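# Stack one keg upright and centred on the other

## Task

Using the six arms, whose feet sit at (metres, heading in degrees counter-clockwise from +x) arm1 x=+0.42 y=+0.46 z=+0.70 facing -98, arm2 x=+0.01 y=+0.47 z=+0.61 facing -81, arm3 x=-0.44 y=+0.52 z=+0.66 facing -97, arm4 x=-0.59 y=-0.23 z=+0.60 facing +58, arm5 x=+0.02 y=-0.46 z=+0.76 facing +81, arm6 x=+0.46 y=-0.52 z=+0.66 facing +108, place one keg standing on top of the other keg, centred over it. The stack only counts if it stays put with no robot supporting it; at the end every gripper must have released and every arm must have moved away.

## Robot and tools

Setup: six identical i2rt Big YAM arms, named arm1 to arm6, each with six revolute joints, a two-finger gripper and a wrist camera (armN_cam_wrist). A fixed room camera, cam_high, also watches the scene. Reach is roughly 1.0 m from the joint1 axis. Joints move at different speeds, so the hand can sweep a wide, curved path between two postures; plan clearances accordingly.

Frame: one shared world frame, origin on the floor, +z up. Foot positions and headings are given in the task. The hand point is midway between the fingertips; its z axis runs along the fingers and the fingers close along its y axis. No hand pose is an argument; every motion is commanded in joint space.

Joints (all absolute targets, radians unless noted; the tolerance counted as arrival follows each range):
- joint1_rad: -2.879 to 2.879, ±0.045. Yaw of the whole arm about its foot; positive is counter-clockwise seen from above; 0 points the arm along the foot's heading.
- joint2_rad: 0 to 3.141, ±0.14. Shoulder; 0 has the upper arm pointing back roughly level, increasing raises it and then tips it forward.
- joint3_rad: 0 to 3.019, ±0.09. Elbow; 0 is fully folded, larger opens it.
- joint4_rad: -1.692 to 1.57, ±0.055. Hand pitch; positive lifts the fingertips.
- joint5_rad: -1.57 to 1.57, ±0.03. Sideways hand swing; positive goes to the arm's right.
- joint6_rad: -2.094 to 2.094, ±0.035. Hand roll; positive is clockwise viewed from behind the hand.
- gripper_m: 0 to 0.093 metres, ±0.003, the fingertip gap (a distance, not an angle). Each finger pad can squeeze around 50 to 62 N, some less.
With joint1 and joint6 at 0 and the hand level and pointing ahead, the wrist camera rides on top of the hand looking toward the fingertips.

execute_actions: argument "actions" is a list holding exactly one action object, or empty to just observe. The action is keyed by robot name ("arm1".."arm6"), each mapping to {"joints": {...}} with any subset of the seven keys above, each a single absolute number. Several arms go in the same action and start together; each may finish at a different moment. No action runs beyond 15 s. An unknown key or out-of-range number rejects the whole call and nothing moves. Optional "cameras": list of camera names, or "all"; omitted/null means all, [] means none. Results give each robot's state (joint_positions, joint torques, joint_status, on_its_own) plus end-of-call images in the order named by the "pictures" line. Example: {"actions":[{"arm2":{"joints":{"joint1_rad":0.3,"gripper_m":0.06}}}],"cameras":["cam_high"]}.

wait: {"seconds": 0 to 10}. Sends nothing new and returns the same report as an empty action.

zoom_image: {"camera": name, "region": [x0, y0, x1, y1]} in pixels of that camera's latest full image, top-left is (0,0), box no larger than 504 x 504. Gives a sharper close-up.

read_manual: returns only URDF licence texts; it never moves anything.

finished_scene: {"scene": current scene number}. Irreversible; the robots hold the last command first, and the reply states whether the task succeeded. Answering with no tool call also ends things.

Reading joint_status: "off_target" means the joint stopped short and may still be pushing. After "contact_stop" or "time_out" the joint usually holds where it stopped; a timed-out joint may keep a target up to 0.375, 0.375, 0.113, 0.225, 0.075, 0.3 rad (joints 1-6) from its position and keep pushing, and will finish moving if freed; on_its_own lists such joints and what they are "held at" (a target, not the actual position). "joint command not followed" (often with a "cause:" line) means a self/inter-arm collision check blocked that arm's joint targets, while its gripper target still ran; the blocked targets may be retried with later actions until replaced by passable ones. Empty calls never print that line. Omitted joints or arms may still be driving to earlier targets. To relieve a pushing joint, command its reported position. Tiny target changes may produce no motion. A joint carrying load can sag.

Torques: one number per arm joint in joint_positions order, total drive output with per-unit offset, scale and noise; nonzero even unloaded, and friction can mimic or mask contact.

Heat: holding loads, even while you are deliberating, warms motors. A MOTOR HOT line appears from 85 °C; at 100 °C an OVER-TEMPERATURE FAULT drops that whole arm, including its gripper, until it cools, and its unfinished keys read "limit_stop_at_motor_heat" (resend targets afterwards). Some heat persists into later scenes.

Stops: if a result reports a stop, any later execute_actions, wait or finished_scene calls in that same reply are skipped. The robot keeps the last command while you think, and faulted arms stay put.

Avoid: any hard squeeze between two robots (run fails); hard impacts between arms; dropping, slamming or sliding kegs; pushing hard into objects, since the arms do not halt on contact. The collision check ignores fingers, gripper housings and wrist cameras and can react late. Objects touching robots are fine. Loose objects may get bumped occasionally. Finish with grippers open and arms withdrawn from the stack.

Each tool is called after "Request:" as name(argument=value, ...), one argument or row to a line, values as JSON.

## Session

Request:
execute_actions(
  actions=[],
)

Scene clock: 0.00 s.
Joint torques (N m, as the arm reports them, + toward a larger angle): no reading
arm1.joint_positions: joint1_rad=+0.335 joint2_rad=+0.552 joint3_rad=+1.370 joint4_rad=-1.331 joint5_rad=+0.108 joint6_rad=-0.405 gripper_m=+0.094
arm1.joint_status: not commanded
arm1.hand: x=+0.4428 y=+0.2492 z=+1.2473 quat_wxyz=(-0.282, -0.424, -0.752, +0.418) (m; scene frame)
arm2.joint_positions: joint1_rad=-0.242 joint2_rad=+0.622 joint3_rad=+1.469 joint4_rad=-1.475 joint5_rad=-0.151 joint6_rad=+0.288 gripper_m=+0.095
arm2.joint_status: not commanded
arm2.hand: x=+0.0204 y=+0.2620 z=+1.1543 quat_wxyz=(-0.392, -0.713, -0.533, +0.232) (m; scene frame)
arm3.joint_positions: joint1_rad=+0.167 joint2_rad=+0.609 joint3_rad=+1.467 joint4_rad=-1.241 joint5_rad=+0.190 joint6_rad=+0.489 gripper_m=+0.095
arm3.joint_status: not commanded
arm3.hand: x=-0.4689 y=+0.2897 z=+1.2622 quat_wxyz=(-0.444, -0.729, -0.394, +0.340) (m; scene frame)
arm4.joint_positions: joint1_rad=-0.407 joint2_rad=+0.532 joint3_rad=+1.318 joint4_rad=-1.422 joint5_rad=-0.044 joint6_rad=-0.500 gripper_m=+0.094
arm4.joint_status: not commanded
arm4.hand: x=-0.4380 y=-0.1079 z=+1.1075 quat_wxyz=(-0.452, +0.478, -0.752, -0.036) (m; scene frame)
arm5.joint_positions: joint1_rad=+0.310 joint2_rad=+0.629 joint3_rad=+1.465 joint4_rad=-1.187 joint5_rad=+0.267 joint6_rad=+0.089 gripper_m=+0.095
arm5.joint_status: not commanded
arm5.hand: x=+0.0331 y=-0.2214 z=+1.3672 quat_wxyz=(-0.438, +0.536, -0.614, -0.380) (m; scene frame)
arm6.joint_positions: joint1_rad=-0.104 joint2_rad=+0.546 joint3_rad=+1.337 joint4_rad=-1.509 joint5_rad=-0.206 joint6_rad=+0.511 gripper_m=+0.094
arm6.joint_status: not commanded
arm6.hand: x=+0.3842 y=-0.3415 z=+1.1558 quat_wxyz=(-0.085, +0.572, -0.706, -0.408) (m; scene frame)
pictures: arm1_cam_wrist, arm2_cam_wrist, arm3_cam_wrist, arm4_cam_wrist, arm5_cam_wrist, arm6_cam_wrist, cam_high
Images, in order (width x height): arm1_cam_wrist 504x504, arm2_cam_wrist 504x504, arm3_cam_wrist 504x504, arm4_cam_wrist 504x504, arm5_cam_wrist 504x504, arm6_cam_wrist 504x504, cam_high 504x504.

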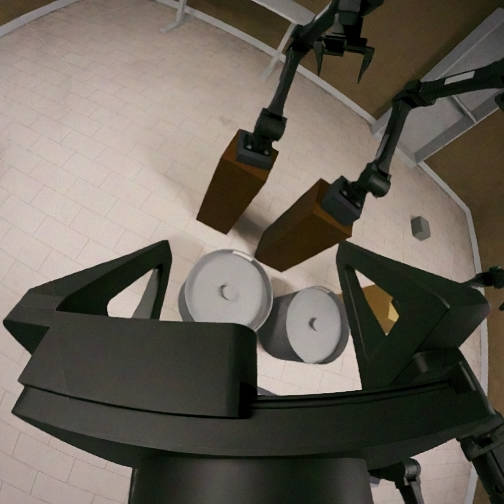

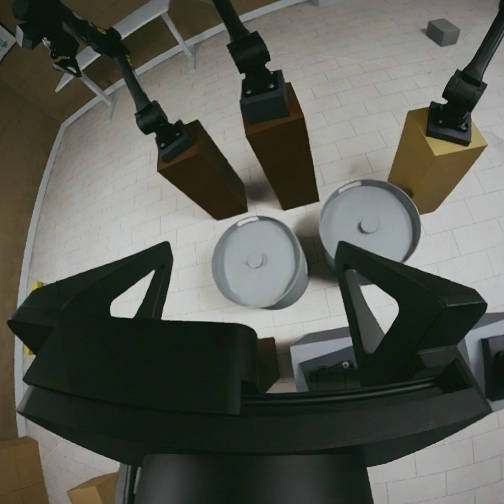

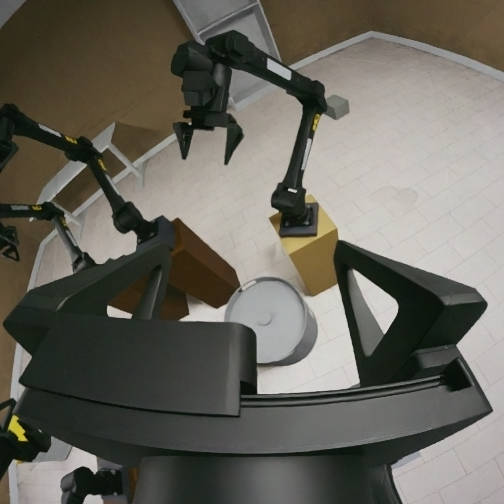

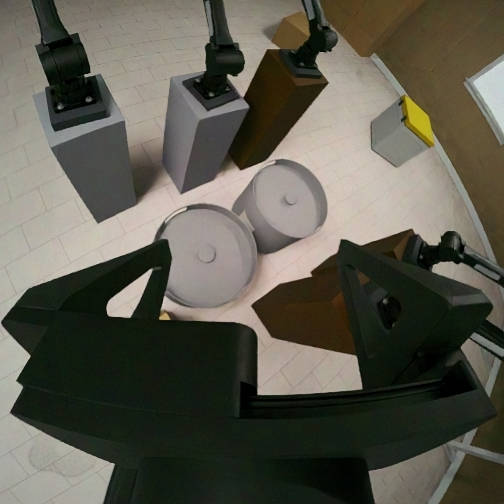

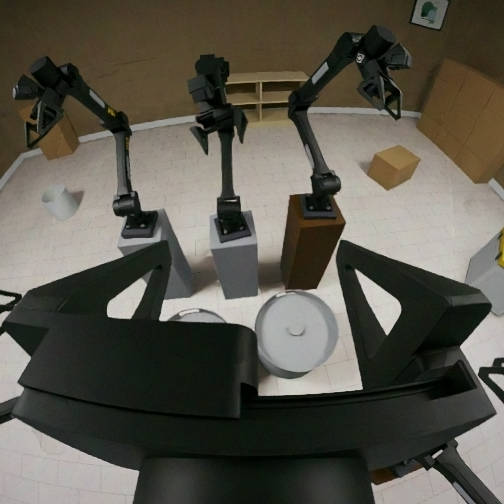

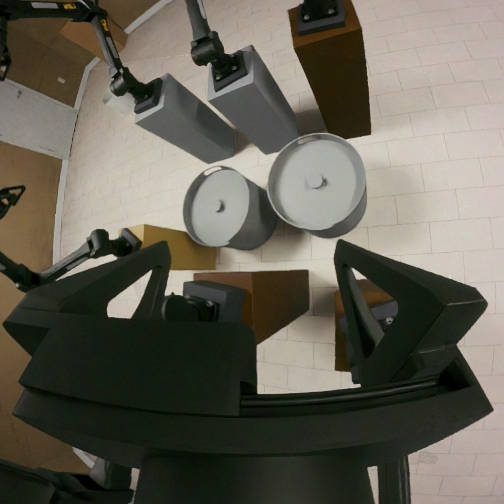

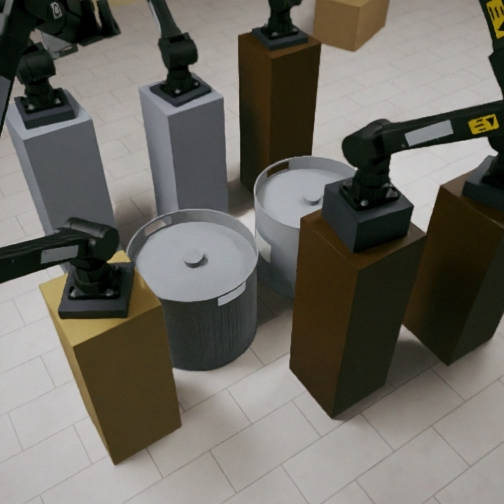

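Request:
execute_actions(
  actions=[
    {"arm1":{"joints":{"joint1_rad":0.015,"joint2_rad":1.2,"joint3_rad":0.66,"joint4_rad":-1.1,"joint5_rad":0,"joint6_rad":-0.91}},"arm2":{"joints":{"joint1_rad":0.11,"joint2_rad":1.2,"joint3_rad":0.684,"joint4_rad":-1.1,"joint5_rad":0,"joint6_rad":1.05}},"arm5":{"joints":{"joint1_rad":-0.088,"joint2_rad":1.2,"joint3_rad":0.742,"joint4_rad":-1.15,"joint5_rad":0,"joint6_rad":-1.03}},"arm6":{"joints":{"joint1_rad":-0.107,"joint2_rad":1.2,"joint3_rad":0.826,"joint4_rad":-1.2,"joint5_rad":0,"joint6_rad":0.99}},"arm3":{"joints":{"joint1_rad":-0.9,"joint2_rad":1.0}},"arm4":{"joints":{"joint2_rad":1.3,"joint3_rad":0.91,"joint4_rad":-1.2,"joint5_rad":0,"joint6_rad":-0.96}}},
  ],
  cameras=[],
)

Request:
execute_actions(
  actions=[
    {"arm1":{"joints":{"joint2_rad":2.088,"joint4_rad":-0.143}},"arm2":{"joints":{"joint2_rad":1.808,"joint4_rad":-0.447}},"arm5":{"joints":{"joint2_rad":2.293,"joint4_rad":-0.02}},"arm6":{"joints":{"joint2_rad":2.017,"joint4_rad":-0.38}},"arm4":{"joints":{"joint2_rad":1.643,"joint4_rad":-0.83}}},
  ],
  cameras=["arm1_cam_wrist","arm2_cam_wrist","arm4_cam_wrist","arm5_cam_wrist","arm6_cam_wrist"],
)

Scene clock: 4.03 s.
Joint torques (N m, as the arm reports them, + toward a larger angle): arm1=[ 0.58 -6.59  7.82 -0.23 -0.2  -0.03] | arm2=[-0.44 -6.46  9.19  0.63  0.06  0.18] | arm3=[-0.96 -3.4  11.79  1.57  0.21  0.03] | arm4=[-1.04 -3.1  10.75  0.54  0.08 -0.05] | arm5=[ 2.85 -9.8   8.64 -0.02 -0.24 -0.08] | arm6=[-0.39 -7.45  7.97  0.16  0.33  0.07]
arm1.joint_positions: joint1_rad=+0.018 joint2_rad=+1.210 joint3_rad=+0.657 joint4_rad=-1.101 joint5_rad=+0.002 joint6_rad=-0.899 gripper_m=+0.094
arm1.joint_status: all done
arm1.hand: x=+0.3903 y=+0.2056 z=+0.7646 quat_wxyz=(+0.012, -0.382, -0.923, -0.042) (m; scene frame)
arm2.joint_positions: joint1_rad=+0.104 joint2_rad=+1.217 joint3_rad=+0.684 joint4_rad=-1.111 joint5_rad=-0.002 joint6_rad=+1.038 gripper_m=+0.095
arm2.joint_status: all done
arm2.hand: x=+0.0802 y=+0.2138 z=+0.6748 quat_wxyz=(+0.039, -0.920, -0.389, -0.006) (m; scene frame)
arm3.joint_positions: joint1_rad=-0.892 joint2_rad=+0.999 joint3_rad=+1.467 joint4_rad=-1.241 joint5_rad=+0.189 joint6_rad=+0.489 gripper_m=+0.095
arm3.joint_status: all done
arm3.hand: x=-0.7923 y=+0.3394 z=+1.1466 quat_wxyz=(-0.114, -0.920, +0.005, +0.374) (m; scene frame)
arm4.joint_positions: joint1_rad=-0.407 joint2_rad=+1.281 joint3_rad=+0.889 joint4_rad=-1.203 joint5_rad=-0.003 joint6_rad=-0.951 gripper_m=+0.094
arm4.joint_status: all done
arm4.hand: x=-0.3231 y=-0.0444 z=+0.7243 quat_wxyz=(+0.009, +0.701, -0.713, +0.004) (m; scene frame)
arm5.joint_positions: joint1_rad=-0.092 joint2_rad=+1.210 joint3_rad=+0.750 joint4_rad=-1.147 joint5_rad=+0.004 joint6_rad=-1.014 gripper_m=+0.095
arm5.joint_status: all done
arm5.hand: x=+0.0940 y=-0.1850 z=+0.8515 quat_wxyz=(+0.016, +0.918, -0.396, +0.002) (m; scene frame)
arm6.joint_positions: joint1_rad=-0.104 joint2_rad=+1.195 joint3_rad=+0.820 joint4_rad=-1.213 joint5_rad=-0.002 joint6_rad=+0.979 gripper_m=+0.094
arm6.joint_status: all done
arm6.hand: x=+0.3979 y=-0.2280 z=+0.7792 quat_wxyz=(+0.001, +0.389, -0.921, +0.014) (m; scene frame)
pictures: none
No camera images: the call's "cameras" was empty. Leave "cameras" out to get every camera's image.

Scene clock: 5.67 s.
Joint torques (N m, as the arm reports them, + toward a larger angle): arm1=[  0.62 -10.24   1.43   0.69  -0.2   -0.01] | arm2=[-0.39 -8.13  4.94  0.96  0.05  0.19] | arm3=[-0.99 -3.34 11.69  1.59  0.21  0.03] | arm4=[-1.12 -7.4   8.85  0.77  0.08 -0.05] | arm5=[  3.76 -16.21   0.34   0.94  -0.24  -0.09] | arm6=[ -0.11 -14.63   3.36   0.27   0.2    0.08]
arm1.joint_positions: joint1_rad=+0.018 joint2_rad=+2.076 joint3_rad=+0.657 joint4_rad=-0.158 joint5_rad=+0.002 joint6_rad=-0.899 gripper_m=+0.094
arm1.joint_status: all done
arm1.hand: x=+0.3835 y=+0.1423 z=+0.5068 quat_wxyz=(+0.002, -0.382, -0.924, -0.005) (m; scene frame)
arm2.joint_positions: joint1_rad=+0.104 joint2_rad=+1.791 joint3_rad=+0.684 joint4_rad=-0.463 joint5_rad=-0.002 joint6_rad=+1.038 gripper_m=+0.095
arm2.joint_status: all done
arm2.hand: x=+0.1001 y=+0.1409 z=+0.5021 quat_wxyz=(+0.002, -0.921, -0.390, -0.001) (m; scene frame)
arm3.joint_positions: joint1_rad=-0.892 joint2_rad=+0.999 joint3_rad=+1.467 joint4_rad=-1.241 joint5_rad=+0.189 joint6_rad=+0.489 gripper_m=+0.095
arm3.joint_status: not commanded
arm3.hand: x=-0.7923 y=+0.3394 z=+1.1466 quat_wxyz=(-0.114, -0.920, +0.005, +0.374) (m; scene frame)
arm4.joint_positions: joint1_rad=-0.407 joint2_rad=+1.641 joint3_rad=+0.889 joint4_rad=-0.838 joint5_rad=-0.003 joint6_rad=-0.952 gripper_m=+0.094
arm4.joint_status: all done
arm4.hand: x=-0.2681 y=-0.0088 z=+0.6003 quat_wxyz=(+0.007, +0.701, -0.713, +0.005) (m; scene frame)
arm5.joint_positions: joint1_rad=-0.092 joint2_rad=+2.283 joint3_rad=+0.746 joint4_rad=-0.034 joint5_rad=+0.003 joint6_rad=-1.015 gripper_m=+0.095
arm5.joint_status: all done
arm5.hand: x=+0.1052 y=-0.1366 z=+0.5032 quat_wxyz=(-0.002, +0.918, -0.395, -0.001) (m; scene frame)
arm6.joint_positions: joint1_rad=-0.104 joint2_rad=+2.009 joint3_rad=+0.820 joint4_rad=-0.396 joint5_rad=-0.002 joint6_rad=+0.980 gripper_m=+0.094
arm6.joint_status: all done
arm6.hand: x=+0.3825 y=-0.1470 z=+0.5007 quat_wxyz=(+0.001, +0.389, -0.921, +0.013) (m; scene frame)
pictures: arm1_cam_wrist, arm2_cam_wrist, arm4_cam_wrist, arm5_cam_wrist, arm6_cam_wrist
Images, in order (width x height): arm1_cam_wrist 504x504, arm2_cam_wrist 504x504, arm4_cam_wrist 504x504, arm5_cam_wrist 504x504, arm6_cam_wrist 504x504.

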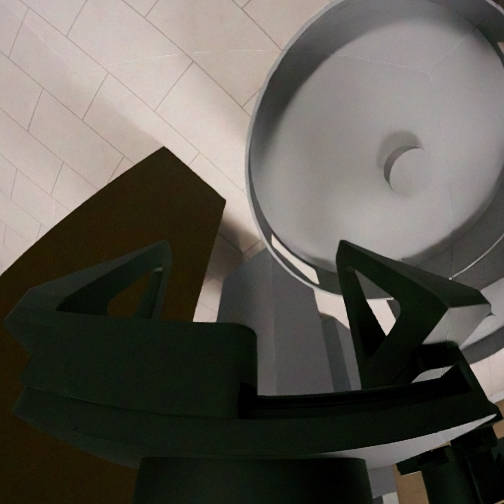

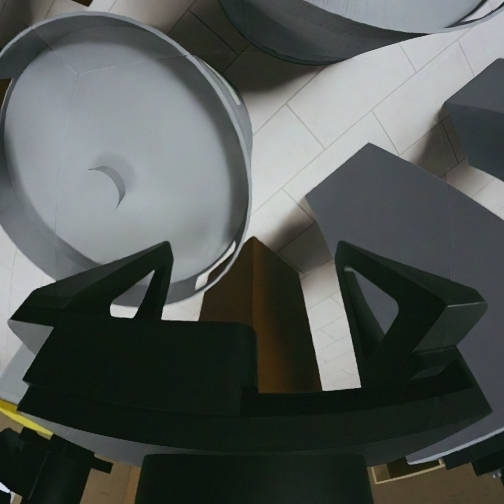

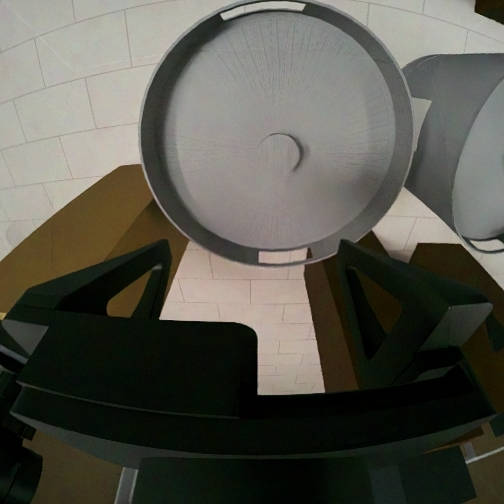

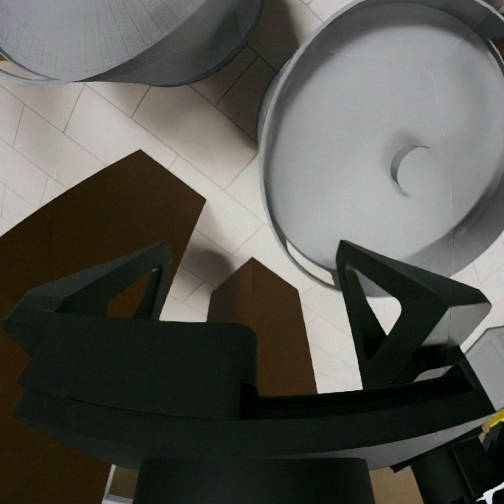

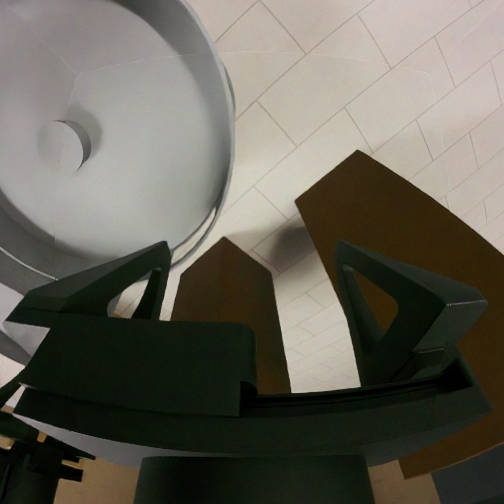

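Request:
execute_actions(
  actions=[
    {"arm1":{"joints":{"joint2_rad":2.424,"joint3_rad":0.775,"joint4_rad":0.09}},"arm2":{"joints":{"joint1_rad":0.14,"joint2_rad":2.14,"joint3_rad":0.73,"joint4_rad":-0.155}},"arm5":{"joints":{"joint1_rad":-0.105,"joint2_rad":2.6,"joint3_rad":0.924,"joint4_rad":0.11}},"arm6":{"joints":{"joint1_rad":-0.118,"joint2_rad":2.314,"joint3_rad":0.93,"joint4_rad":-0.165}}},
  ],
  cameras=[],
)

Request:
execute_actions(
  actions=[
    {"arm1":{"joints":{"joint2_rad":2.69,"joint3_rad":0.93,"joint4_rad":0.195,"gripper_m":0.06}},"arm2":{"joints":{"joint2_rad":2.415,"joint3_rad":0.826,"joint4_rad":0.02,"gripper_m":0.06}},"arm5":{"joints":{"joint2_rad":2.84,"joint3_rad":1.102,"joint4_rad":0.168,"gripper_m":0.06}},"arm6":{"joints":{"joint2_rad":2.554,"joint3_rad":1.048,"joint4_rad":-0.045,"gripper_m":0.06}}},
  ],
  cameras=["arm1_cam_wrist","arm2_cam_wrist","arm5_cam_wrist","arm6_cam_wrist"],
)

Scene clock: 9.10 s.
Joint torques (N m, as the arm reports them, + toward a larger angle): arm1=[  0.83 -12.88  -0.6    0.63  -0.2    0.  ] | arm2=[ -0.12 -10.27   2.3    0.94   0.05   0.18] | arm3=[-0.95 -3.32 11.68  1.58  0.21  0.03] | arm4=[-1.1  -7.44  8.87  0.75  0.08 -0.05] | arm5=[  2.25 -19.39  -0.77   0.38  -0.23  -0.1 ] | arm6=[ -1.75 -17.26   1.26   0.51   0.21   0.08]
arm1.joint_positions: joint1_rad=+0.018 joint2_rad=+2.428 joint3_rad=+0.771 joint4_rad=+0.076 joint5_rad=+0.002 joint6_rad=-0.899 gripper_m=+0.094
arm1.joint_status: all done
arm1.hand: x=+0.3840 y=+0.1458 z=+0.4020 quat_wxyz=(+0.002, -0.382, -0.924, -0.006) (m; scene frame)
arm2.joint_positions: joint1_rad=+0.129 joint2_rad=+2.130 joint3_rad=+0.727 joint4_rad=-0.171 joint5_rad=-0.001 joint6_rad=+1.039 gripper_m=+0.095
arm2.joint_status: all done
arm2.hand: x=+0.1085 y=+0.1423 z=+0.3973 quat_wxyz=(+0.004, -0.916, -0.401, -0.001) (m; scene frame)
arm3.joint_positions: joint1_rad=-0.892 joint2_rad=+0.999 joint3_rad=+1.467 joint4_rad=-1.241 joint5_rad=+0.189 joint6_rad=+0.489 gripper_m=+0.095
arm3.joint_status: not commanded
arm3.hand: x=-0.7923 y=+0.3394 z=+1.1466 quat_wxyz=(-0.114, -0.920, +0.005, +0.374) (m; scene frame)
arm4.joint_positions: joint1_rad=-0.407 joint2_rad=+1.641 joint3_rad=+0.889 joint4_rad=-0.838 joint5_rad=-0.003 joint6_rad=-0.952 gripper_m=+0.094
arm4.joint_status: not commanded
arm4.hand: x=-0.2681 y=-0.0088 z=+0.6003 quat_wxyz=(+0.007, +0.701, -0.713, +0.005) (m; scene frame)
arm5.joint_positions: joint1_rad=-0.098 joint2_rad=+2.600 joint3_rad=+0.921 joint4_rad=+0.104 joint5_rad=+0.003 joint6_rad=-1.016 gripper_m=+0.095
arm5.joint_status: all done
arm5.hand: x=+0.1081 y=-0.1316 z=+0.3998 quat_wxyz=(+0.001, +0.917, -0.398, +0.000) (m; scene frame)
arm6.joint_positions: joint1_rad=-0.104 joint2_rad=+2.319 joint3_rad=+0.928 joint4_rad=-0.181 joint5_rad=-0.002 joint6_rad=+0.980 gripper_m=+0.094
arm6.joint_status: all done
arm6.hand: x=+0.3803 y=-0.1336 z=+0.3965 quat_wxyz=(-0.001, +0.389, -0.921, +0.006) (m; scene frame)
pictures: none
No camera images: the call's "cameras" was empty. Leave "cameras" out to get every camera's image.

Scene clock: 10.00 s.
Joint torques (N m, as the arm reports them, + toward a larger angle): arm1=[ 1.76 -9.96 -2.75 -0.21 -0.53 -0.01] | arm2=[-1.39 -7.87 -1.39  0.23  0.42  0.17] | arm3=[-0.94 -3.36 11.68  1.59  0.21  0.03] | arm4=[-0.98 -7.45  8.85  0.73  0.07 -0.05] | arm5=[  2.45 -13.87  -2.26  -0.14  -0.46  -0.05] | arm6=[ -1.66 -13.81  -0.84  -0.49   0.62   0.  ]
arm1.joint_positions: joint1_rad=+0.005 joint2_rad=+2.638 joint3_rad=+0.953 joint4_rad=+0.201 joint5_rad=+0.010 joint6_rad=-0.897 gripper_m=+0.060
arm1.joint_status: all done
arm1.hand: x=+0.3725 y=+0.1003 z=+0.3307 quat_wxyz=(-0.007, -0.390, -0.920, +0.041) (m; scene frame)
arm2.joint_positions: joint1_rad=+0.145 joint2_rad=+2.351 joint3_rad=+0.857 joint4_rad=+0.032 joint5_rad=-0.010 joint6_rad=+1.039 gripper_m=+0.060
arm2.joint_status: all done
arm2.hand: x=+0.1303 y=+0.0978 z=+0.3307 quat_wxyz=(-0.052, -0.911, -0.408, +0.001) (m; scene frame)
arm3.joint_positions: joint1_rad=-0.892 joint2_rad=+0.999 joint3_rad=+1.467 joint4_rad=-1.241 joint5_rad=+0.189 joint6_rad=+0.489 gripper_m=+0.095
arm3.joint_status: not commanded
arm3.hand: x=-0.7923 y=+0.3394 z=+1.1466 quat_wxyz=(-0.114, -0.920, +0.005, +0.374) (m; scene frame)
arm4.joint_positions: joint1_rad=-0.407 joint2_rad=+1.641 joint3_rad=+0.889 joint4_rad=-0.838 joint5_rad=-0.003 joint6_rad=-0.952 gripper_m=+0.094
arm4.joint_status: not commanded
arm4.hand: x=-0.2681 y=-0.0088 z=+0.6003 quat_wxyz=(+0.007, +0.701, -0.713, +0.005) (m; scene frame)
arm5.joint_positions: joint1_rad=-0.116 joint2_rad=+2.784 joint3_rad=+1.120 joint4_rad=+0.177 joint5_rad=+0.008 joint6_rad=-1.016 gripper_m=+0.060
arm5.joint_status: all done
arm5.hand: x=+0.1275 y=-0.0884 z=+0.3323 quat_wxyz=(-0.043, +0.913, -0.406, -0.004) (m; scene frame)
arm6.joint_positions: joint1_rad=-0.103 joint2_rad=+2.496 joint3_rad=+1.073 joint4_rad=-0.033 joint5_rad=-0.011 joint6_rad=+0.988 gripper_m=+0.060
arm6.joint_status: all done
arm6.hand: x=+0.3680 y=-0.0838 z=+0.3376 quat_wxyz=(-0.007, +0.385, -0.921, -0.051) (m; scene frame)
pictures: arm1_cam_wrist, arm2_cam_wrist, arm5_cam_wrist, arm6_cam_wrist
Images, in order (width x height): arm1_cam_wrist 504x504, arm2_cam_wrist 504x504, arm5_cam_wrist 504x504, arm6_cam_wrist 504x504.

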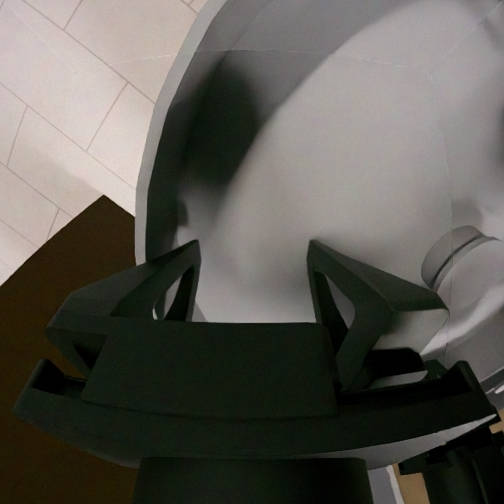

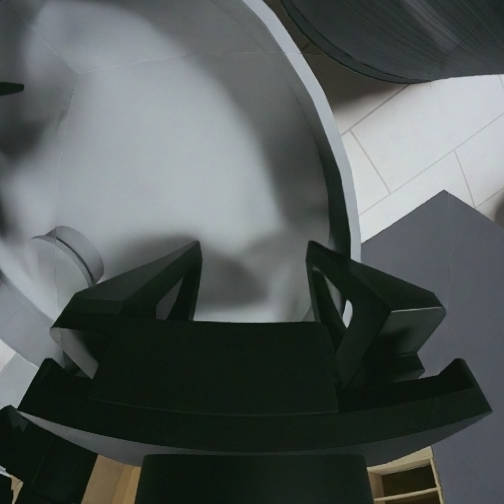

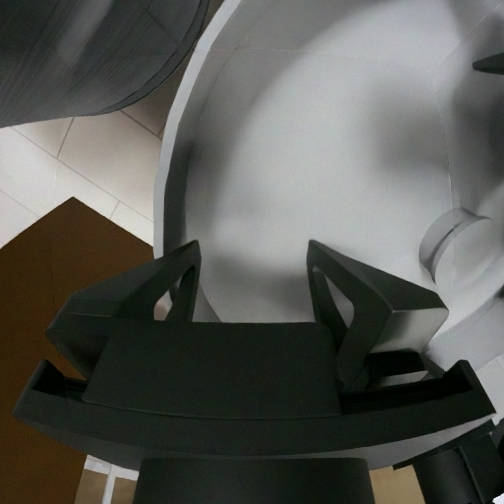

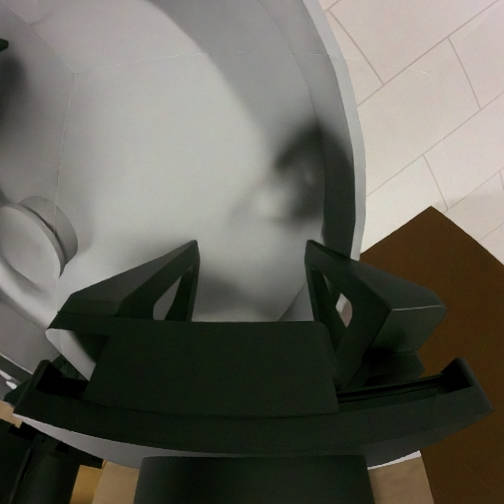

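The hands swung inside the rim. Back up, open fully, descend in two halves.

Request:
execute_actions(
  actions=[
    {"arm1":{"joints":{"joint2_rad":2.424,"joint3_rad":0.775,"joint4_rad":0.09}},"arm2":{"joints":{"joint2_rad":2.12,"joint3_rad":0.73,"joint4_rad":-0.165}},"arm5":{"joints":{"joint2_rad":2.6,"joint3_rad":0.924,"joint4_rad":0.11}},"arm6":{"joints":{"joint2_rad":2.31,"joint3_rad":0.93,"joint4_rad":-0.165}},"arm4":{"joints":{"joint6_rad":0.61}}},
  ],
  cameras=["arm4_cam_wrist"],
)

Request:
execute_actions(
  actions=[
    {"arm1":{"joints":{"joint2_rad":2.56,"joint3_rad":0.845,"joint4_rad":0.14,"gripper_m":0.093}},"arm2":{"joints":{"joint2_rad":2.28,"joint3_rad":0.772,"joint4_rad":-0.07,"gripper_m":0.093}},"arm5":{"joints":{"joint2_rad":2.72,"joint3_rad":1.005,"joint4_rad":0.14,"gripper_m":0.093}},"arm6":{"joints":{"joint2_rad":2.436,"joint3_rad":0.983,"joint4_rad":-0.105,"gripper_m":0.093}}},
  ],
  cameras=[],
)

Request:
execute_actions(
  actions=[
    {"arm1":{"joints":{"joint2_rad":2.69,"joint3_rad":0.93,"joint4_rad":0.195}},"arm2":{"joints":{"joint2_rad":2.415,"joint3_rad":0.826,"joint4_rad":0.02}},"arm5":{"joints":{"joint2_rad":2.84,"joint3_rad":1.102,"joint4_rad":0.168}},"arm6":{"joints":{"joint2_rad":2.554,"joint3_rad":1.048,"joint4_rad":-0.045}}},
  ],
  cameras=["arm1_cam_wrist","arm2_cam_wrist","arm5_cam_wrist","arm6_cam_wrist"],
)

Scene clock: 14.03 s.
Joint torques (N m, as the arm reports them, + toward a larger angle): arm1=[  1.48 -12.4   -0.75  -0.77  -0.24  -0.01] | arm2=[ -1.58 -12.18   2.27   0.03   0.08   0.17] | arm3=[-0.95 -3.36 11.67  1.6   0.2   0.03] | arm4=[-1.16 -7.5   8.89  0.75  0.22  0.1 ] | arm5=[  3.35 -20.59  -0.8   -0.28  -0.18  -0.09] | arm6=[ -1.04 -17.97   0.86  -0.48   0.24  -0.03]
arm1.joint_positions: joint1_rad=+0.005 joint2_rad=+2.427 joint3_rad=+0.773 joint4_rad=+0.103 joint5_rad=+0.003 joint6_rad=-0.899 gripper_m=+0.060
arm1.joint_status: all done
arm1.hand: x=+0.3787 y=+0.1380 z=+0.4024 quat_wxyz=(-0.002, -0.389, -0.921, +0.008) (m; scene frame)
arm2.joint_positions: joint1_rad=+0.148 joint2_rad=+2.133 joint3_rad=+0.726 joint4_rad=-0.152 joint5_rad=-0.002 joint6_rad=+1.039 gripper_m=+0.060
arm2.joint_status: all done
arm2.hand: x=+0.1160 y=+0.1413 z=+0.3964 quat_wxyz=(-0.004, -0.912, -0.410, -0.001) (m; scene frame)
arm3.joint_positions: joint1_rad=-0.892 joint2_rad=+0.999 joint3_rad=+1.467 joint4_rad=-1.241 joint5_rad=+0.189 joint6_rad=+0.489 gripper_m=+0.095
arm3.joint_status: not commanded
arm3.hand: x=-0.7923 y=+0.3394 z=+1.1466 quat_wxyz=(-0.114, -0.920, +0.005, +0.374) (m; scene frame)
arm4.joint_positions: joint1_rad=-0.407 joint2_rad=+1.641 joint3_rad=+0.889 joint4_rad=-0.838 joint5_rad=-0.003 joint6_rad=+0.601 gripper_m=+0.094
arm4.joint_status: all done
arm4.hand: x=-0.2681 y=-0.0088 z=+0.6003 quat_wxyz=(+0.002, +0.001, -1.000, +0.008) (m; scene frame)
arm5.joint_positions: joint1_rad=-0.112 joint2_rad=+2.605 joint3_rad=+0.923 joint4_rad=+0.121 joint5_rad=+0.003 joint6_rad=-1.016 gripper_m=+0.060
arm5.joint_status: all done
arm5.hand: x=+0.1135 y=-0.1301 z=+0.3983 quat_wxyz=(-0.006, +0.915, -0.404, -0.001) (m; scene frame)
arm6.joint_positions: joint1_rad=-0.106 joint2_rad=+2.324 joint3_rad=+0.933 joint4_rad=-0.152 joint5_rad=-0.002 joint6_rad=+0.989 gripper_m=+0.060
arm6.joint_status: all done
arm6.hand: x=+0.3794 y=-0.1255 z=+0.3948 quat_wxyz=(-0.003, +0.384, -0.923, -0.008) (m; scene frame)
pictures: arm4_cam_wrist
Images, in order (width x height): arm4_cam_wrist 504x504.

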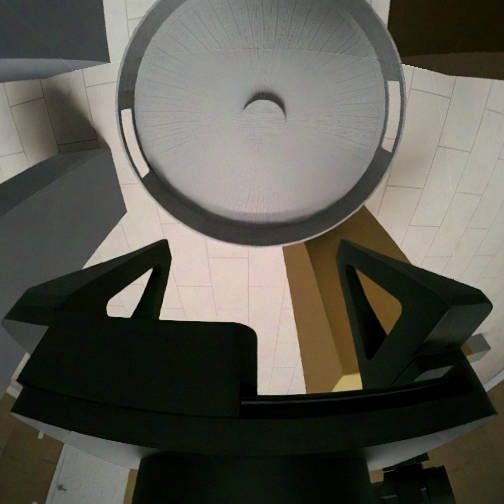

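Scene clock: 15.00 s.
Joint torques (N m, as the arm reports them, + toward a larger angle): arm1=[  1.71 -12.17  -1.24   0.3   -0.24   0.  ] | arm2=[ -1.56 -10.95   1.42   0.85   0.08   0.17] | arm3=[-0.94 -3.33 11.68  1.59  0.21  0.03] | arm4=[-1.1  -7.54  8.9   0.76  0.21  0.1 ] | arm5=[  3.   -18.21  -1.19   0.42  -0.24  -0.06] | arm6=[ -1.69 -16.73   0.54   0.47   0.23  -0.02]
arm1.joint_positions: joint1_rad=+0.005 joint2_rad=+2.551 joint3_rad=+0.844 joint4_rad=+0.131 joint5_rad=+0.003 joint6_rad=-0.899 gripper_m=+0.093
arm1.joint_status: all done
arm1.hand: x=+0.3793 y=+0.1426 z=+0.3619 quat_wxyz=(+0.002, -0.388, -0.922, -0.004) (m; scene frame)
arm2.joint_positions: joint1_rad=+0.148 joint2_rad=+2.265 joint3_rad=+0.769 joint4_rad=-0.081 joint5_rad=-0.002 joint6_rad=+1.039 gripper_m=+0.093
arm2.joint_status: all done
arm2.hand: x=+0.1149 y=+0.1447 z=+0.3556 quat_wxyz=(+0.006, -0.912, -0.410, -0.002) (m; scene frame)
arm3.joint_positions: joint1_rad=-0.892 joint2_rad=+0.999 joint3_rad=+1.467 joint4_rad=-1.241 joint5_rad=+0.189 joint6_rad=+0.489 gripper_m=+0.095
arm3.joint_status: not commanded
arm3.hand: x=-0.7923 y=+0.3394 z=+1.1466 quat_wxyz=(-0.114, -0.920, +0.005, +0.374) (m; scene frame)
arm4.joint_positions: joint1_rad=-0.407 joint2_rad=+1.641 joint3_rad=+0.889 joint4_rad=-0.838 joint5_rad=-0.003 joint6_rad=+0.601 gripper_m=+0.094
arm4.joint_status: not commanded
arm4.hand: x=-0.2681 y=-0.0088 z=+0.6003 quat_wxyz=(+0.002, +0.000, -1.000, +0.008) (m; scene frame)
arm5.joint_positions: joint1_rad=-0.112 joint2_rad=+2.709 joint3_rad=+1.006 joint4_rad=+0.133 joint5_rad=+0.003 joint6_rad=-1.016 gripper_m=+0.093
arm5.joint_status: all done
arm5.hand: x=+0.1139 y=-0.1282 z=+0.3610 quat_wxyz=(-0.002, +0.915, -0.404, -0.001) (m; scene frame)
arm6.joint_positions: joint1_rad=-0.106 joint2_rad=+2.430 joint3_rad=+0.983 joint4_rad=-0.116 joint5_rad=-0.002 joint6_rad=+0.989 gripper_m=+0.093
arm6.joint_status: all done
arm6.hand: x=+0.3804 y=-0.1292 z=+0.3575 quat_wxyz=(-0.002, +0.384, -0.923, +0.002) (m; scene frame)
pictures: none
No camera images: the call's "cameras" was empty. Leave "cameras" out to get every camera's image.

Scene clock: 15.93 s.
Joint torques (N m, as the arm reports them, + toward a larger angle): arm1=[  1.71 -12.39  -1.9    0.29  -0.24   0.  ] | arm2=[ -1.57 -10.47   0.36   0.85   0.08   0.17] | arm3=[-1.01 -3.3  11.69  1.59  0.2   0.03] | arm4=[-1.02 -7.41  8.94  0.75  0.21  0.1 ] | arm5=[  2.91 -19.4   -1.74   0.62  -0.28  -0.12] | arm6=[ -0.87 -16.49   0.31   0.13   0.16   0.02]
arm1.joint_positions: joint1_rad=+0.005 joint2_rad=+2.680 joint3_rad=+0.932 joint4_rad=+0.186 joint5_rad=+0.003 joint6_rad=-0.899 gripper_m=+0.093
arm1.joint_status: all done
arm1.hand: x=+0.3788 y=+0.1383 z=+0.3179 quat_wxyz=(+0.000, -0.388, -0.922, +0.003) (m; scene frame)
arm2.joint_positions: joint1_rad=+0.148 joint2_rad=+2.397 joint3_rad=+0.824 joint4_rad=+0.008 joint5_rad=-0.002 joint6_rad=+1.039 gripper_m=+0.093
arm2.joint_status: all done
arm2.hand: x=+0.1160 y=+0.1414 z=+0.3136 quat_wxyz=(+0.000, -0.912, -0.410, -0.001) (m; scene frame)
arm3.joint_positions: joint1_rad=-0.892 joint2_rad=+0.999 joint3_rad=+1.467 joint4_rad=-1.241 joint5_rad=+0.189 joint6_rad=+0.489 gripper_m=+0.095
arm3.joint_status: not commanded
arm3.hand: x=-0.7923 y=+0.3394 z=+1.1466 quat_wxyz=(-0.114, -0.920, +0.005, +0.374) (m; scene frame)
arm4.joint_positions: joint1_rad=-0.407 joint2_rad=+1.641 joint3_rad=+0.889 joint4_rad=-0.838 joint5_rad=-0.003 joint6_rad=+0.601 gripper_m=+0.094
arm4.joint_status: not commanded
arm4.hand: x=-0.2681 y=-0.0088 z=+0.6003 quat_wxyz=(+0.002, +0.000, -1.000, +0.008) (m; scene frame)
arm5.joint_positions: joint1_rad=-0.112 joint2_rad=+2.831 joint3_rad=+1.102 joint4_rad=+0.160 joint5_rad=+0.003 joint6_rad=-1.016 gripper_m=+0.093
arm5.joint_status: all done
arm5.hand: x=+0.1138 y=-0.1279 z=+0.3166 quat_wxyz=(-0.003, +0.915, -0.404, -0.001) (m; scene frame)
arm6.joint_positions: joint1_rad=-0.106 joint2_rad=+2.545 joint3_rad=+1.049 joint4_rad=-0.055 joint5_rad=-0.002 joint6_rad=+0.990 gripper_m=+0.093
arm6.joint_status: all done
arm6.hand: x=+0.3800 y=-0.1255 z=+0.3163 quat_wxyz=(-0.003, +0.383, -0.924, -0.004) (m; scene frame)
pictures: arm1_cam_wrist, arm2_cam_wrist, arm5_cam_wrist, arm6_cam_wrist
Images, in order (width x height): arm1_cam_wrist 504x504, arm2_cam_wrist 504x504, arm5_cam_wrist 504x504, arm6_cam_wrist 504x504.

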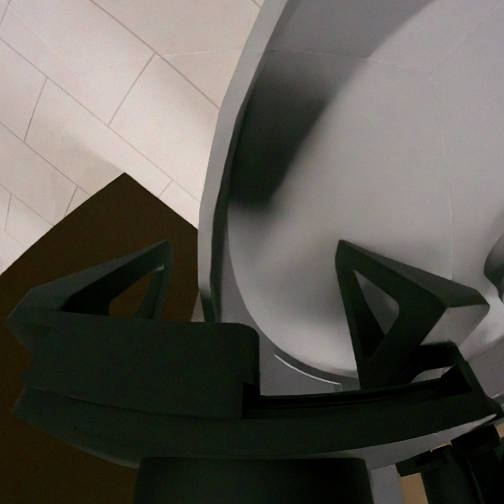

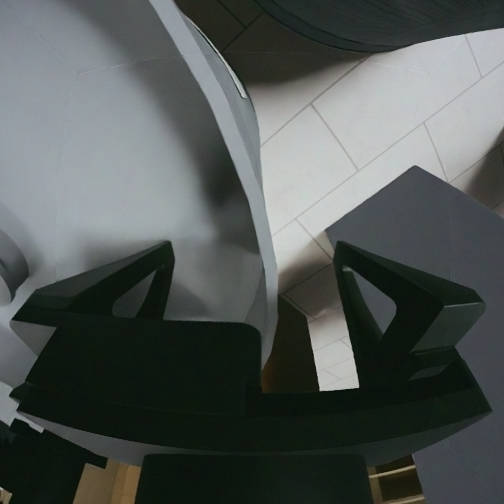

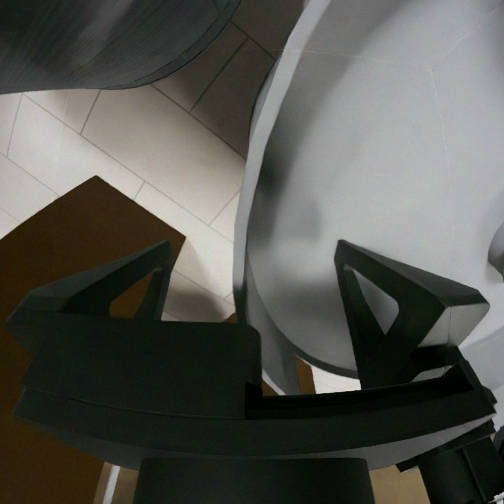

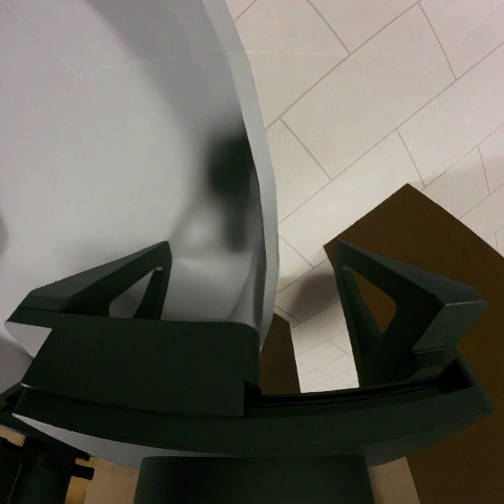

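Request:
execute_actions(
  actions=[
    {"arm1":{"joints":{"gripper_m":0,"joint1_rad":0.055}},"arm2":{"joints":{"gripper_m":0,"joint1_rad":0.13}},"arm5":{"joints":{"gripper_m":0,"joint1_rad":-0.1}},"arm6":{"joints":{"gripper_m":0,"joint1_rad":-0.125}}},
  ],
  cameras=[],
)

Request:
execute_actions(
  actions=[
    {"arm1":{"joints":{"joint2_rad":2.35,"joint3_rad":0.765,"joint4_rad":0.081}},"arm2":{"joints":{"joint2_rad":2.053,"joint3_rad":0.745,"joint4_rad":-0.164}},"arm5":{"joints":{"joint2_rad":2.52,"joint3_rad":0.912,"joint4_rad":0.105}},"arm6":{"joints":{"joint2_rad":2.22,"joint3_rad":0.95,"joint4_rad":-0.175}}},
  ],
  cameras=[],
)

Request:
execute_actions(
  actions=[
    {"arm1":{"joints":{"joint2_rad":1.977,"joint3_rad":0.665,"joint4_rad":-0.165}},"arm2":{"joints":{"joint2_rad":1.7,"joint3_rad":0.74,"joint4_rad":-0.479}},"arm5":{"joints":{"joint2_rad":2.18,"joint3_rad":0.764,"joint4_rad":-0.066}},"arm6":{"joints":{"joint2_rad":1.906,"joint3_rad":0.897,"joint4_rad":-0.415}}},
  ],
  cameras=[],
)

Request:
execute_actions(
  actions=[
    {"arm1":{"joints":{"joint2_rad":1.603,"joint3_rad":0.685,"joint4_rad":-0.519}},"arm2":{"joints":{"joint2_rad":1.407,"joint3_rad":0.84,"joint4_rad":-0.836}},"arm5":{"joints":{"joint2_rad":1.82,"joint3_rad":0.72,"joint4_rad":-0.351}},"arm6":{"joints":{"joint2_rad":1.622,"joint3_rad":0.94,"joint4_rad":-0.713}}},
  ],
  cameras=["arm4_cam_wrist"],
)

Request:
execute_actions(
  actions=[
    {"arm1":{"joints":{"joint2_rad":1.334,"joint3_rad":0.795,"joint4_rad":-0.866}},"arm2":{"joints":{"joint2_rad":1.24,"joint3_rad":1.005,"joint4_rad":-1.148}},"arm5":{"joints":{"joint2_rad":1.52,"joint3_rad":0.78,"joint4_rad":-0.673}},"arm6":{"joints":{"joint2_rad":1.44,"joint3_rad":1.06,"joint4_rad":-1.0}},"arm4":{"joints":{"joint1_rad":1.4}}},
  ],
  cameras=["cam_high"],
)

Scene clock: 20.03 s.
Joint torques (N m, as the arm reports them, + toward a larger angle): arm1=[  1.06 -12.44  -1.11   0.12  -0.17  -0.53] | arm2=[ -1.9  -10.72   0.97   0.87  -0.14   0.27] | arm3=[-0.96 -3.35 11.67  1.59  0.2   0.03] | arm4=[-1.11 -7.46  8.9   0.75  0.2   0.09] | arm5=[  2.49 -18.77  -1.15   0.55  -0.35   0.16] | arm6=[ -0.6  -16.84   0.42  -0.32   0.76  -0.76]
arm1.joint_positions: joint1_rad=+0.055 joint2_rad=+2.682 joint3_rad=+0.922 joint4_rad=+0.191 joint5_rad=+0.001 joint6_rad=-0.852 gripper_m=+0.002
arm1.joint_status: all done
arm1.hand: x=+0.3957 y=+0.1425 z=+0.3181 quat_wxyz=(+0.000, -0.387, -0.922, -0.001) (m; scene frame)
arm2.joint_positions: joint1_rad=+0.143 joint2_rad=+2.398 joint3_rad=+0.816 joint4_rad=+0.007 joint5_rad=+0.003 joint6_rad=+1.029 gripper_m=+0.002
arm2.joint_status: all done
arm2.hand: x=+0.1117 y=+0.1457 z=+0.3134 quat_wxyz=(+0.005, -0.911, -0.412, +0.001) (m; scene frame)
arm3.joint_positions: joint1_rad=-0.892 joint2_rad=+0.999 joint3_rad=+1.467 joint4_rad=-1.241 joint5_rad=+0.189 joint6_rad=+0.489 gripper_m=+0.095
arm3.joint_status: not commanded
arm3.hand: x=-0.7923 y=+0.3394 z=+1.1466 quat_wxyz=(-0.114, -0.920, +0.005, +0.374) (m; scene frame)
arm4.joint_positions: joint1_rad=-0.407 joint2_rad=+1.641 joint3_rad=+0.889 joint4_rad=-0.838 joint5_rad=-0.003 joint6_rad=+0.601 gripper_m=+0.094
arm4.joint_status: not commanded
arm4.hand: x=-0.2681 y=-0.0088 z=+0.6003 quat_wxyz=(+0.002, +0.000, -1.000, +0.008) (m; scene frame)
arm5.joint_positions: joint1_rad=-0.102 joint2_rad=+2.832 joint3_rad=+1.098 joint4_rad=+0.163 joint5_rad=+0.006 joint6_rad=-1.044 gripper_m=+0.002
arm5.joint_status: all done
arm5.hand: x=+0.1102 y=-0.1298 z=+0.3165 quat_wxyz=(-0.002, +0.922, -0.387, +0.001) (m; scene frame)
arm6.joint_positions: joint1_rad=-0.120 joint2_rad=+2.545 joint3_rad=+1.046 joint4_rad=-0.050 joint5_rad=-0.015 joint6_rad=+1.064 gripper_m=+0.002
arm6.joint_status: all done
arm6.hand: x=+0.3834 y=-0.1255 z=+0.3163 quat_wxyz=(+0.004, +0.342, -0.940, -0.006) (m; scene frame)
pictures: none
No camera images: the call's "cameras" was empty. Leave "cameras" out to get every camera's image.

Scene clock: 21.23 s.
Joint torques (N m, as the arm reports them, + toward a larger angle): arm1=[  1.09 -19.09  -1.35  -1.36  -0.57  -0.53] | arm2=[ -1.61 -17.74   3.21   0.22  -0.17   0.39] | arm3=[-0.99 -3.32 11.69  1.59  0.21  0.03] | arm4=[-1.07 -7.4   8.89  0.76  0.21  0.09] | arm5=[  2.5  -27.11  -2.29  -0.38  -0.62   0.24] | arm6=[ -0.76 -24.95   2.49  -0.34   0.64  -0.7 ]
arm1.joint_positions: joint1_rad=+0.055 joint2_rad=+2.440 joint3_rad=+0.770 joint4_rad=+0.104 joint5_rad=+0.011 joint6_rad=-0.852 gripper_m=+0.001
arm1.joint_status: all done
arm1.hand: x=+0.3939 y=+0.1439 z=+0.3986 quat_wxyz=(+0.004, -0.387, -0.922, +0.002) (m; scene frame)
arm2.joint_positions: joint1_rad=+0.137 joint2_rad=+2.140 joint3_rad=+0.728 joint4_rad=-0.159 joint5_rad=+0.004 joint6_rad=+1.017 gripper_m=+0.002
arm2.joint_status: all done
arm2.hand: x=+0.1106 y=+0.1423 z=+0.3942 quat_wxyz=(+0.003, -0.910, -0.415, +0.002) (m; scene frame)
arm3.joint_positions: joint1_rad=-0.892 joint2_rad=+0.999 joint3_rad=+1.467 joint4_rad=-1.241 joint5_rad=+0.189 joint6_rad=+0.489 gripper_m=+0.095
arm3.joint_status: not commanded
arm3.hand: x=-0.7923 y=+0.3394 z=+1.1466 quat_wxyz=(-0.114, -0.920, +0.005, +0.374) (m; scene frame)
arm4.joint_positions: joint1_rad=-0.407 joint2_rad=+1.641 joint3_rad=+0.889 joint4_rad=-0.838 joint5_rad=-0.003 joint6_rad=+0.601 gripper_m=+0.094
arm4.joint_status: not commanded
arm4.hand: x=-0.2681 y=-0.0088 z=+0.6003 quat_wxyz=(+0.002, +0.000, -1.000, +0.008) (m; scene frame)
arm5.joint_positions: joint1_rad=-0.101 joint2_rad=+2.606 joint3_rad=+0.924 joint4_rad=+0.118 joint5_rad=+0.011 joint6_rad=-1.051 gripper_m=+0.002
arm5.joint_status: all done
arm5.hand: x=+0.1112 y=-0.1301 z=+0.3978 quat_wxyz=(-0.005, +0.924, -0.383, +0.003) (m; scene frame)
arm6.joint_positions: joint1_rad=-0.121 joint2_rad=+2.315 joint3_rad=+0.933 joint4_rad=-0.166 joint5_rad=-0.011 joint6_rad=+1.062 gripper_m=+0.002
arm6.joint_status: all done
arm6.hand: x=+0.3837 y=-0.1246 z=+0.3983 quat_wxyz=(+0.002, +0.343, -0.939, -0.006) (m; scene frame)
pictures: none
No camera images: the call's "cameras" was empty. Leave "cameras" out to get every camera's image.

Scene clock: 22.40 s.
Joint torques (N m, as the arm reports them, + toward a larger angle): arm1=[  0.99 -17.55   3.16  -1.14  -0.73  -0.5 ] | arm2=[ -1.32 -16.16   9.18   0.32  -0.1    0.49] | arm3=[-0.96 -3.35 11.69  1.59  0.21  0.03] | arm4=[-1.08 -7.26  8.89  0.77  0.21  0.1 ] | arm5=[  2.73 -26.16   1.14  -0.4   -0.73   0.35] | arm6=[ -0.95 -23.5    6.79  -0.71   0.56  -0.62]
arm1.joint_positions: joint1_rad=+0.055 joint2_rad=+2.066 joint3_rad=+0.638 joint4_rad=-0.145 joint5_rad=+0.016 joint6_rad=-0.854 gripper_m=+0.001
arm1.joint_status: all done
arm1.hand: x=+0.3931 y=+0.1465 z=+0.5089 quat_wxyz=(+0.008, -0.386, -0.922, +0.000) (m; scene frame)
arm2.joint_positions: joint1_rad=+0.133 joint2_rad=+1.786 joint3_rad=+0.692 joint4_rad=-0.476 joint5_rad=+0.002 joint6_rad=+1.008 gripper_m=+0.002
arm2.joint_status: all done
arm2.hand: x=+0.1099 y=+0.1409 z=+0.5051 quat_wxyz=(+0.002, -0.909, -0.417, +0.001) (m; scene frame)
arm3.joint_positions: joint1_rad=-0.892 joint2_rad=+0.999 joint3_rad=+1.467 joint4_rad=-1.241 joint5_rad=+0.189 joint6_rad=+0.489 gripper_m=+0.095
arm3.joint_status: not commanded
arm3.hand: x=-0.7923 y=+0.3394 z=+1.1466 quat_wxyz=(-0.114, -0.920, +0.005, +0.374) (m; scene frame)
arm4.joint_positions: joint1_rad=-0.407 joint2_rad=+1.641 joint3_rad=+0.889 joint4_rad=-0.838 joint5_rad=-0.003 joint6_rad=+0.601 gripper_m=+0.094
arm4.joint_status: not commanded
arm4.hand: x=-0.2681 y=-0.0088 z=+0.6003 quat_wxyz=(+0.002, +0.000, -1.000, +0.008) (m; scene frame)
arm5.joint_positions: joint1_rad=-0.100 joint2_rad=+2.269 joint3_rad=+0.759 joint4_rad=-0.053 joint5_rad=+0.014 joint6_rad=-1.054 gripper_m=+0.002
arm5.joint_status: all done
arm5.hand: x=+0.1119 y=-0.1293 z=+0.5078 quat_wxyz=(-0.006, +0.924, -0.381, +0.004) (m; scene frame)
arm6.joint_positions: joint1_rad=-0.123 joint2_rad=+1.996 joint3_rad=+0.855 joint4_rad=-0.409 joint5_rad=-0.009 joint6_rad=+1.056 gripper_m=+0.002
arm6.joint_status: all done
arm6.hand: x=+0.3846 y=-0.1248 z=+0.5105 quat_wxyz=(+0.001, +0.344, -0.939, -0.005) (m; scene frame)
pictures: none
No camera images: the call's "cameras" was empty. Leave "cameras" out to get every camera's image.

Scene clock: 24.73 s.
Joint torques (N m, as the arm reports them, + toward a larger angle): arm1=[  0.93 -15.35   9.35  -0.81  -0.76  -0.5 ] | arm2=[ -1.2  -13.59  16.21  -0.23  -0.16   0.48] | arm3=[-1.02 -3.34 11.68  1.59  0.21  0.03] | arm4=[-0.97 -7.43  8.9   0.77  0.21  0.1 ] | arm5=[  2.23 -23.63   6.57  -0.33  -0.61   0.27] | arm6=[ -0.71 -20.3   11.99  -0.85   0.51  -0.67]
arm1.joint_positions: joint1_rad=+0.055 joint2_rad=+1.685 joint3_rad=+0.617 joint4_rad=-0.505 joint5_rad=+0.016 joint6_rad=-0.854 gripper_m=+0.001
arm1.joint_status: all done
arm1.hand: x=+0.3930 y=+0.1456 z=+0.6198 quat_wxyz=(+0.008, -0.386, -0.922, -0.001) (m; scene frame)
arm2.joint_positions: joint1_rad=+0.133 joint2_rad=+1.481 joint3_rad=+0.746 joint4_rad=-0.815 joint5_rad=+0.004 joint6_rad=+1.008 gripper_m=+0.002
arm2.joint_status: joint3_rad time_out (moved +0.054 of +0.148); the others done
arm2.on_its_own: joint3_rad reads +0.746 and still pushes toward +0.840 since a time_out
arm2.hand: x=+0.1096 y=+0.1410 z=+0.6159 quat_wxyz=(-0.007, -0.909, -0.417, +0.003) (m; scene frame)
arm3.joint_positions: joint1_rad=-0.892 joint2_rad=+0.999 joint3_rad=+1.467 joint4_rad=-1.241 joint5_rad=+0.189 joint6_rad=+0.489 gripper_m=+0.095
arm3.joint_status: not commanded
arm3.hand: x=-0.7923 y=+0.3394 z=+1.1466 quat_wxyz=(-0.114, -0.920, +0.005, +0.374) (m; scene frame)
arm4.joint_positions: joint1_rad=-0.407 joint2_rad=+1.641 joint3_rad=+0.889 joint4_rad=-0.838 joint5_rad=-0.003 joint6_rad=+0.601 gripper_m=+0.094
arm4.joint_status: not commanded
arm4.hand: x=-0.2681 y=-0.0088 z=+0.6003 quat_wxyz=(+0.002, +0.000, -1.000, +0.008) (m; scene frame)
arm5.joint_positions: joint1_rad=-0.098 joint2_rad=+1.910 joint3_rad=+0.688 joint4_rad=-0.339 joint5_rad=+0.013 joint6_rad=-1.052 gripper_m=+0.002
arm5.joint_status: all done
arm5.hand: x=+0.1118 y=-0.1274 z=+0.6181 quat_wxyz=(-0.007, +0.924, -0.381, +0.003) (m; scene frame)
arm6.joint_positions: joint1_rad=-0.123 joint2_rad=+1.698 joint3_rad=+0.856 joint4_rad=-0.697 joint5_rad=-0.009 joint6_rad=+1.056 gripper_m=+0.002
arm6.joint_status: all done
arm6.hand: x=+0.3845 y=-0.1281 z=+0.6230 quat_wxyz=(+0.000, +0.344, -0.939, -0.010) (m; scene frame)
pictures: arm4_cam_wrist
Images, in order (width x height): arm4_cam_wrist 504x504.

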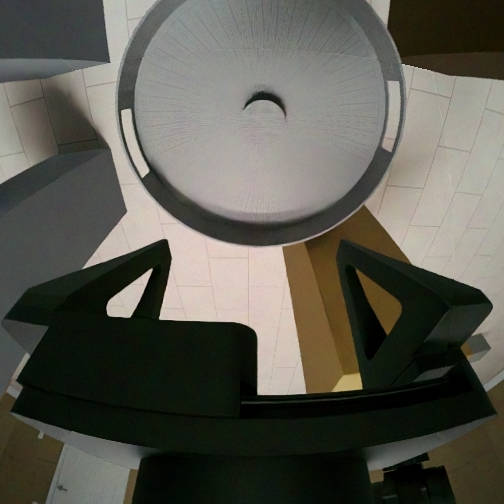

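not run: a stop came earlier in this reply.

Request:
execute_actions(
  actions=[
    {"arm1":{"joints":{"joint2_rad":1.334,"joint3_rad":0.795,"joint4_rad":-0.866,"joint6_rad":-0.855}},"arm2":{"joints":{"joint2_rad":1.24,"joint3_rad":1.005,"joint4_rad":-1.148,"joint6_rad":1.01}},"arm5":{"joints":{"joint2_rad":1.52,"joint3_rad":0.78,"joint4_rad":-0.673,"joint6_rad":-1.05}},"arm6":{"joints":{"joint2_rad":1.44,"joint3_rad":1.06,"joint4_rad":-1.0,"joint6_rad":1.055}},"arm4":{"joints":{"joint1_rad":1.4}}},
  ],
  cameras=["cam_high"],
)

Scene clock: 27.87 s.
Joint torques (N m, as the arm reports them, + toward a larger angle): arm1=[  0.5  -13.74  15.2   -2.45  -0.96  -0.03] | arm2=[ -0.65 -13.43  19.53  -0.3    0.48   0.18] | arm3=[-0.96 -3.32 11.68  1.59  0.21  0.03] | arm4=[-1.33 -7.66  8.16  0.41  0.11  0.08] | arm5=[  2.95 -24.98  12.94  -0.72  -0.53   0.09] | arm6=[ -0.55 -18.52  15.87  -1.01  -0.09  -0.16]
arm1.joint_positions: joint1_rad=+0.058 joint2_rad=+1.418 joint3_rad=+0.672 joint4_rad=-0.820 joint5_rad=+0.021 joint6_rad=-0.844 gripper_m=+0.001
arm1.joint_status: joint3_rad time_out (moved +0.055 of +0.178); the others done
arm1.on_its_own: joint3_rad reads +0.672 and still pushes toward +0.784 since a time_out
arm1.hand: x=+0.3929 y=+0.1480 z=+0.7116 quat_wxyz=(+0.009, -0.390, -0.921, +0.004) (m; scene frame)
arm2.joint_positions: joint1_rad=+0.125 joint2_rad=+1.323 joint3_rad=+0.884 joint4_rad=-1.126 joint5_rad=-0.011 joint6_rad=+0.997 gripper_m=+0.002
arm2.joint_status: joint3_rad time_out (moved +0.139 of +0.259); the others done
arm2.on_its_own: joint3_rad reads +0.884 and still pushes toward +0.997 since a time_out
arm2.hand: x=+0.1093 y=+0.1420 z=+0.7107 quat_wxyz=(-0.001, -0.908, -0.418, -0.005) (m; scene frame)
arm3.joint_positions: joint1_rad=-0.892 joint2_rad=+0.999 joint3_rad=+1.467 joint4_rad=-1.241 joint5_rad=+0.189 joint6_rad=+0.489 gripper_m=+0.095
arm3.joint_status: not commanded
arm3.hand: x=-0.7923 y=+0.3394 z=+1.1466 quat_wxyz=(-0.114, -0.920, +0.005, +0.374) (m; scene frame)
arm4.joint_positions: joint1_rad=+1.406 joint2_rad=+1.641 joint3_rad=+0.897 joint4_rad=-0.830 joint5_rad=+0.000 joint6_rad=+0.603 gripper_m=+0.094
arm4.joint_status: all done
arm4.hand: x=-0.8859 y=+0.0336 z=+0.5938 quat_wxyz=(+0.000, +0.787, -0.617, +0.009) (m; scene frame)
arm5.joint_positions: joint1_rad=-0.099 joint2_rad=+1.629 joint3_rad=+0.710 joint4_rad=-0.643 joint5_rad=+0.010 joint6_rad=-1.057 gripper_m=+0.002
arm5.joint_status: all done
arm5.hand: x=+0.1124 y=-0.1268 z=+0.7131 quat_wxyz=(-0.006, +0.925, -0.379, +0.002) (m; scene frame)
arm6.joint_positions: joint1_rad=-0.121 joint2_rad=+1.508 joint3_rad=+0.946 joint4_rad=-0.978 joint5_rad=+0.005 joint6_rad=+1.068 gripper_m=+0.002
arm6.joint_status: joint3_rad time_out (moved +0.090 of +0.204); the others done
arm6.on_its_own: joint3_rad reads +0.946 and still pushes toward +1.059 since a time_out
arm6.hand: x=+0.3856 y=-0.1296 z=+0.7198 quat_wxyz=(-0.007, +0.340, -0.940, -0.009) (m; scene frame)
pictures: cam_high
joint command not followed: on one or more control steps a check withheld the commanded joint targets of the arm1 arm, and it was not sent them on those steps.
cause: the commanded joint targets would bring a part of the robot too close to another arm (this arm's wrist (the part past joint 4) and the other arm's wrist (the part past joint 4)); next, command targets that bring no part of the robot closer to that arm.
Images, in order (width x height): cam_high 504x504.

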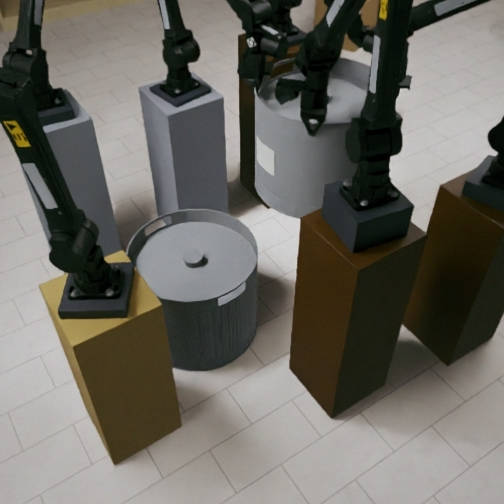

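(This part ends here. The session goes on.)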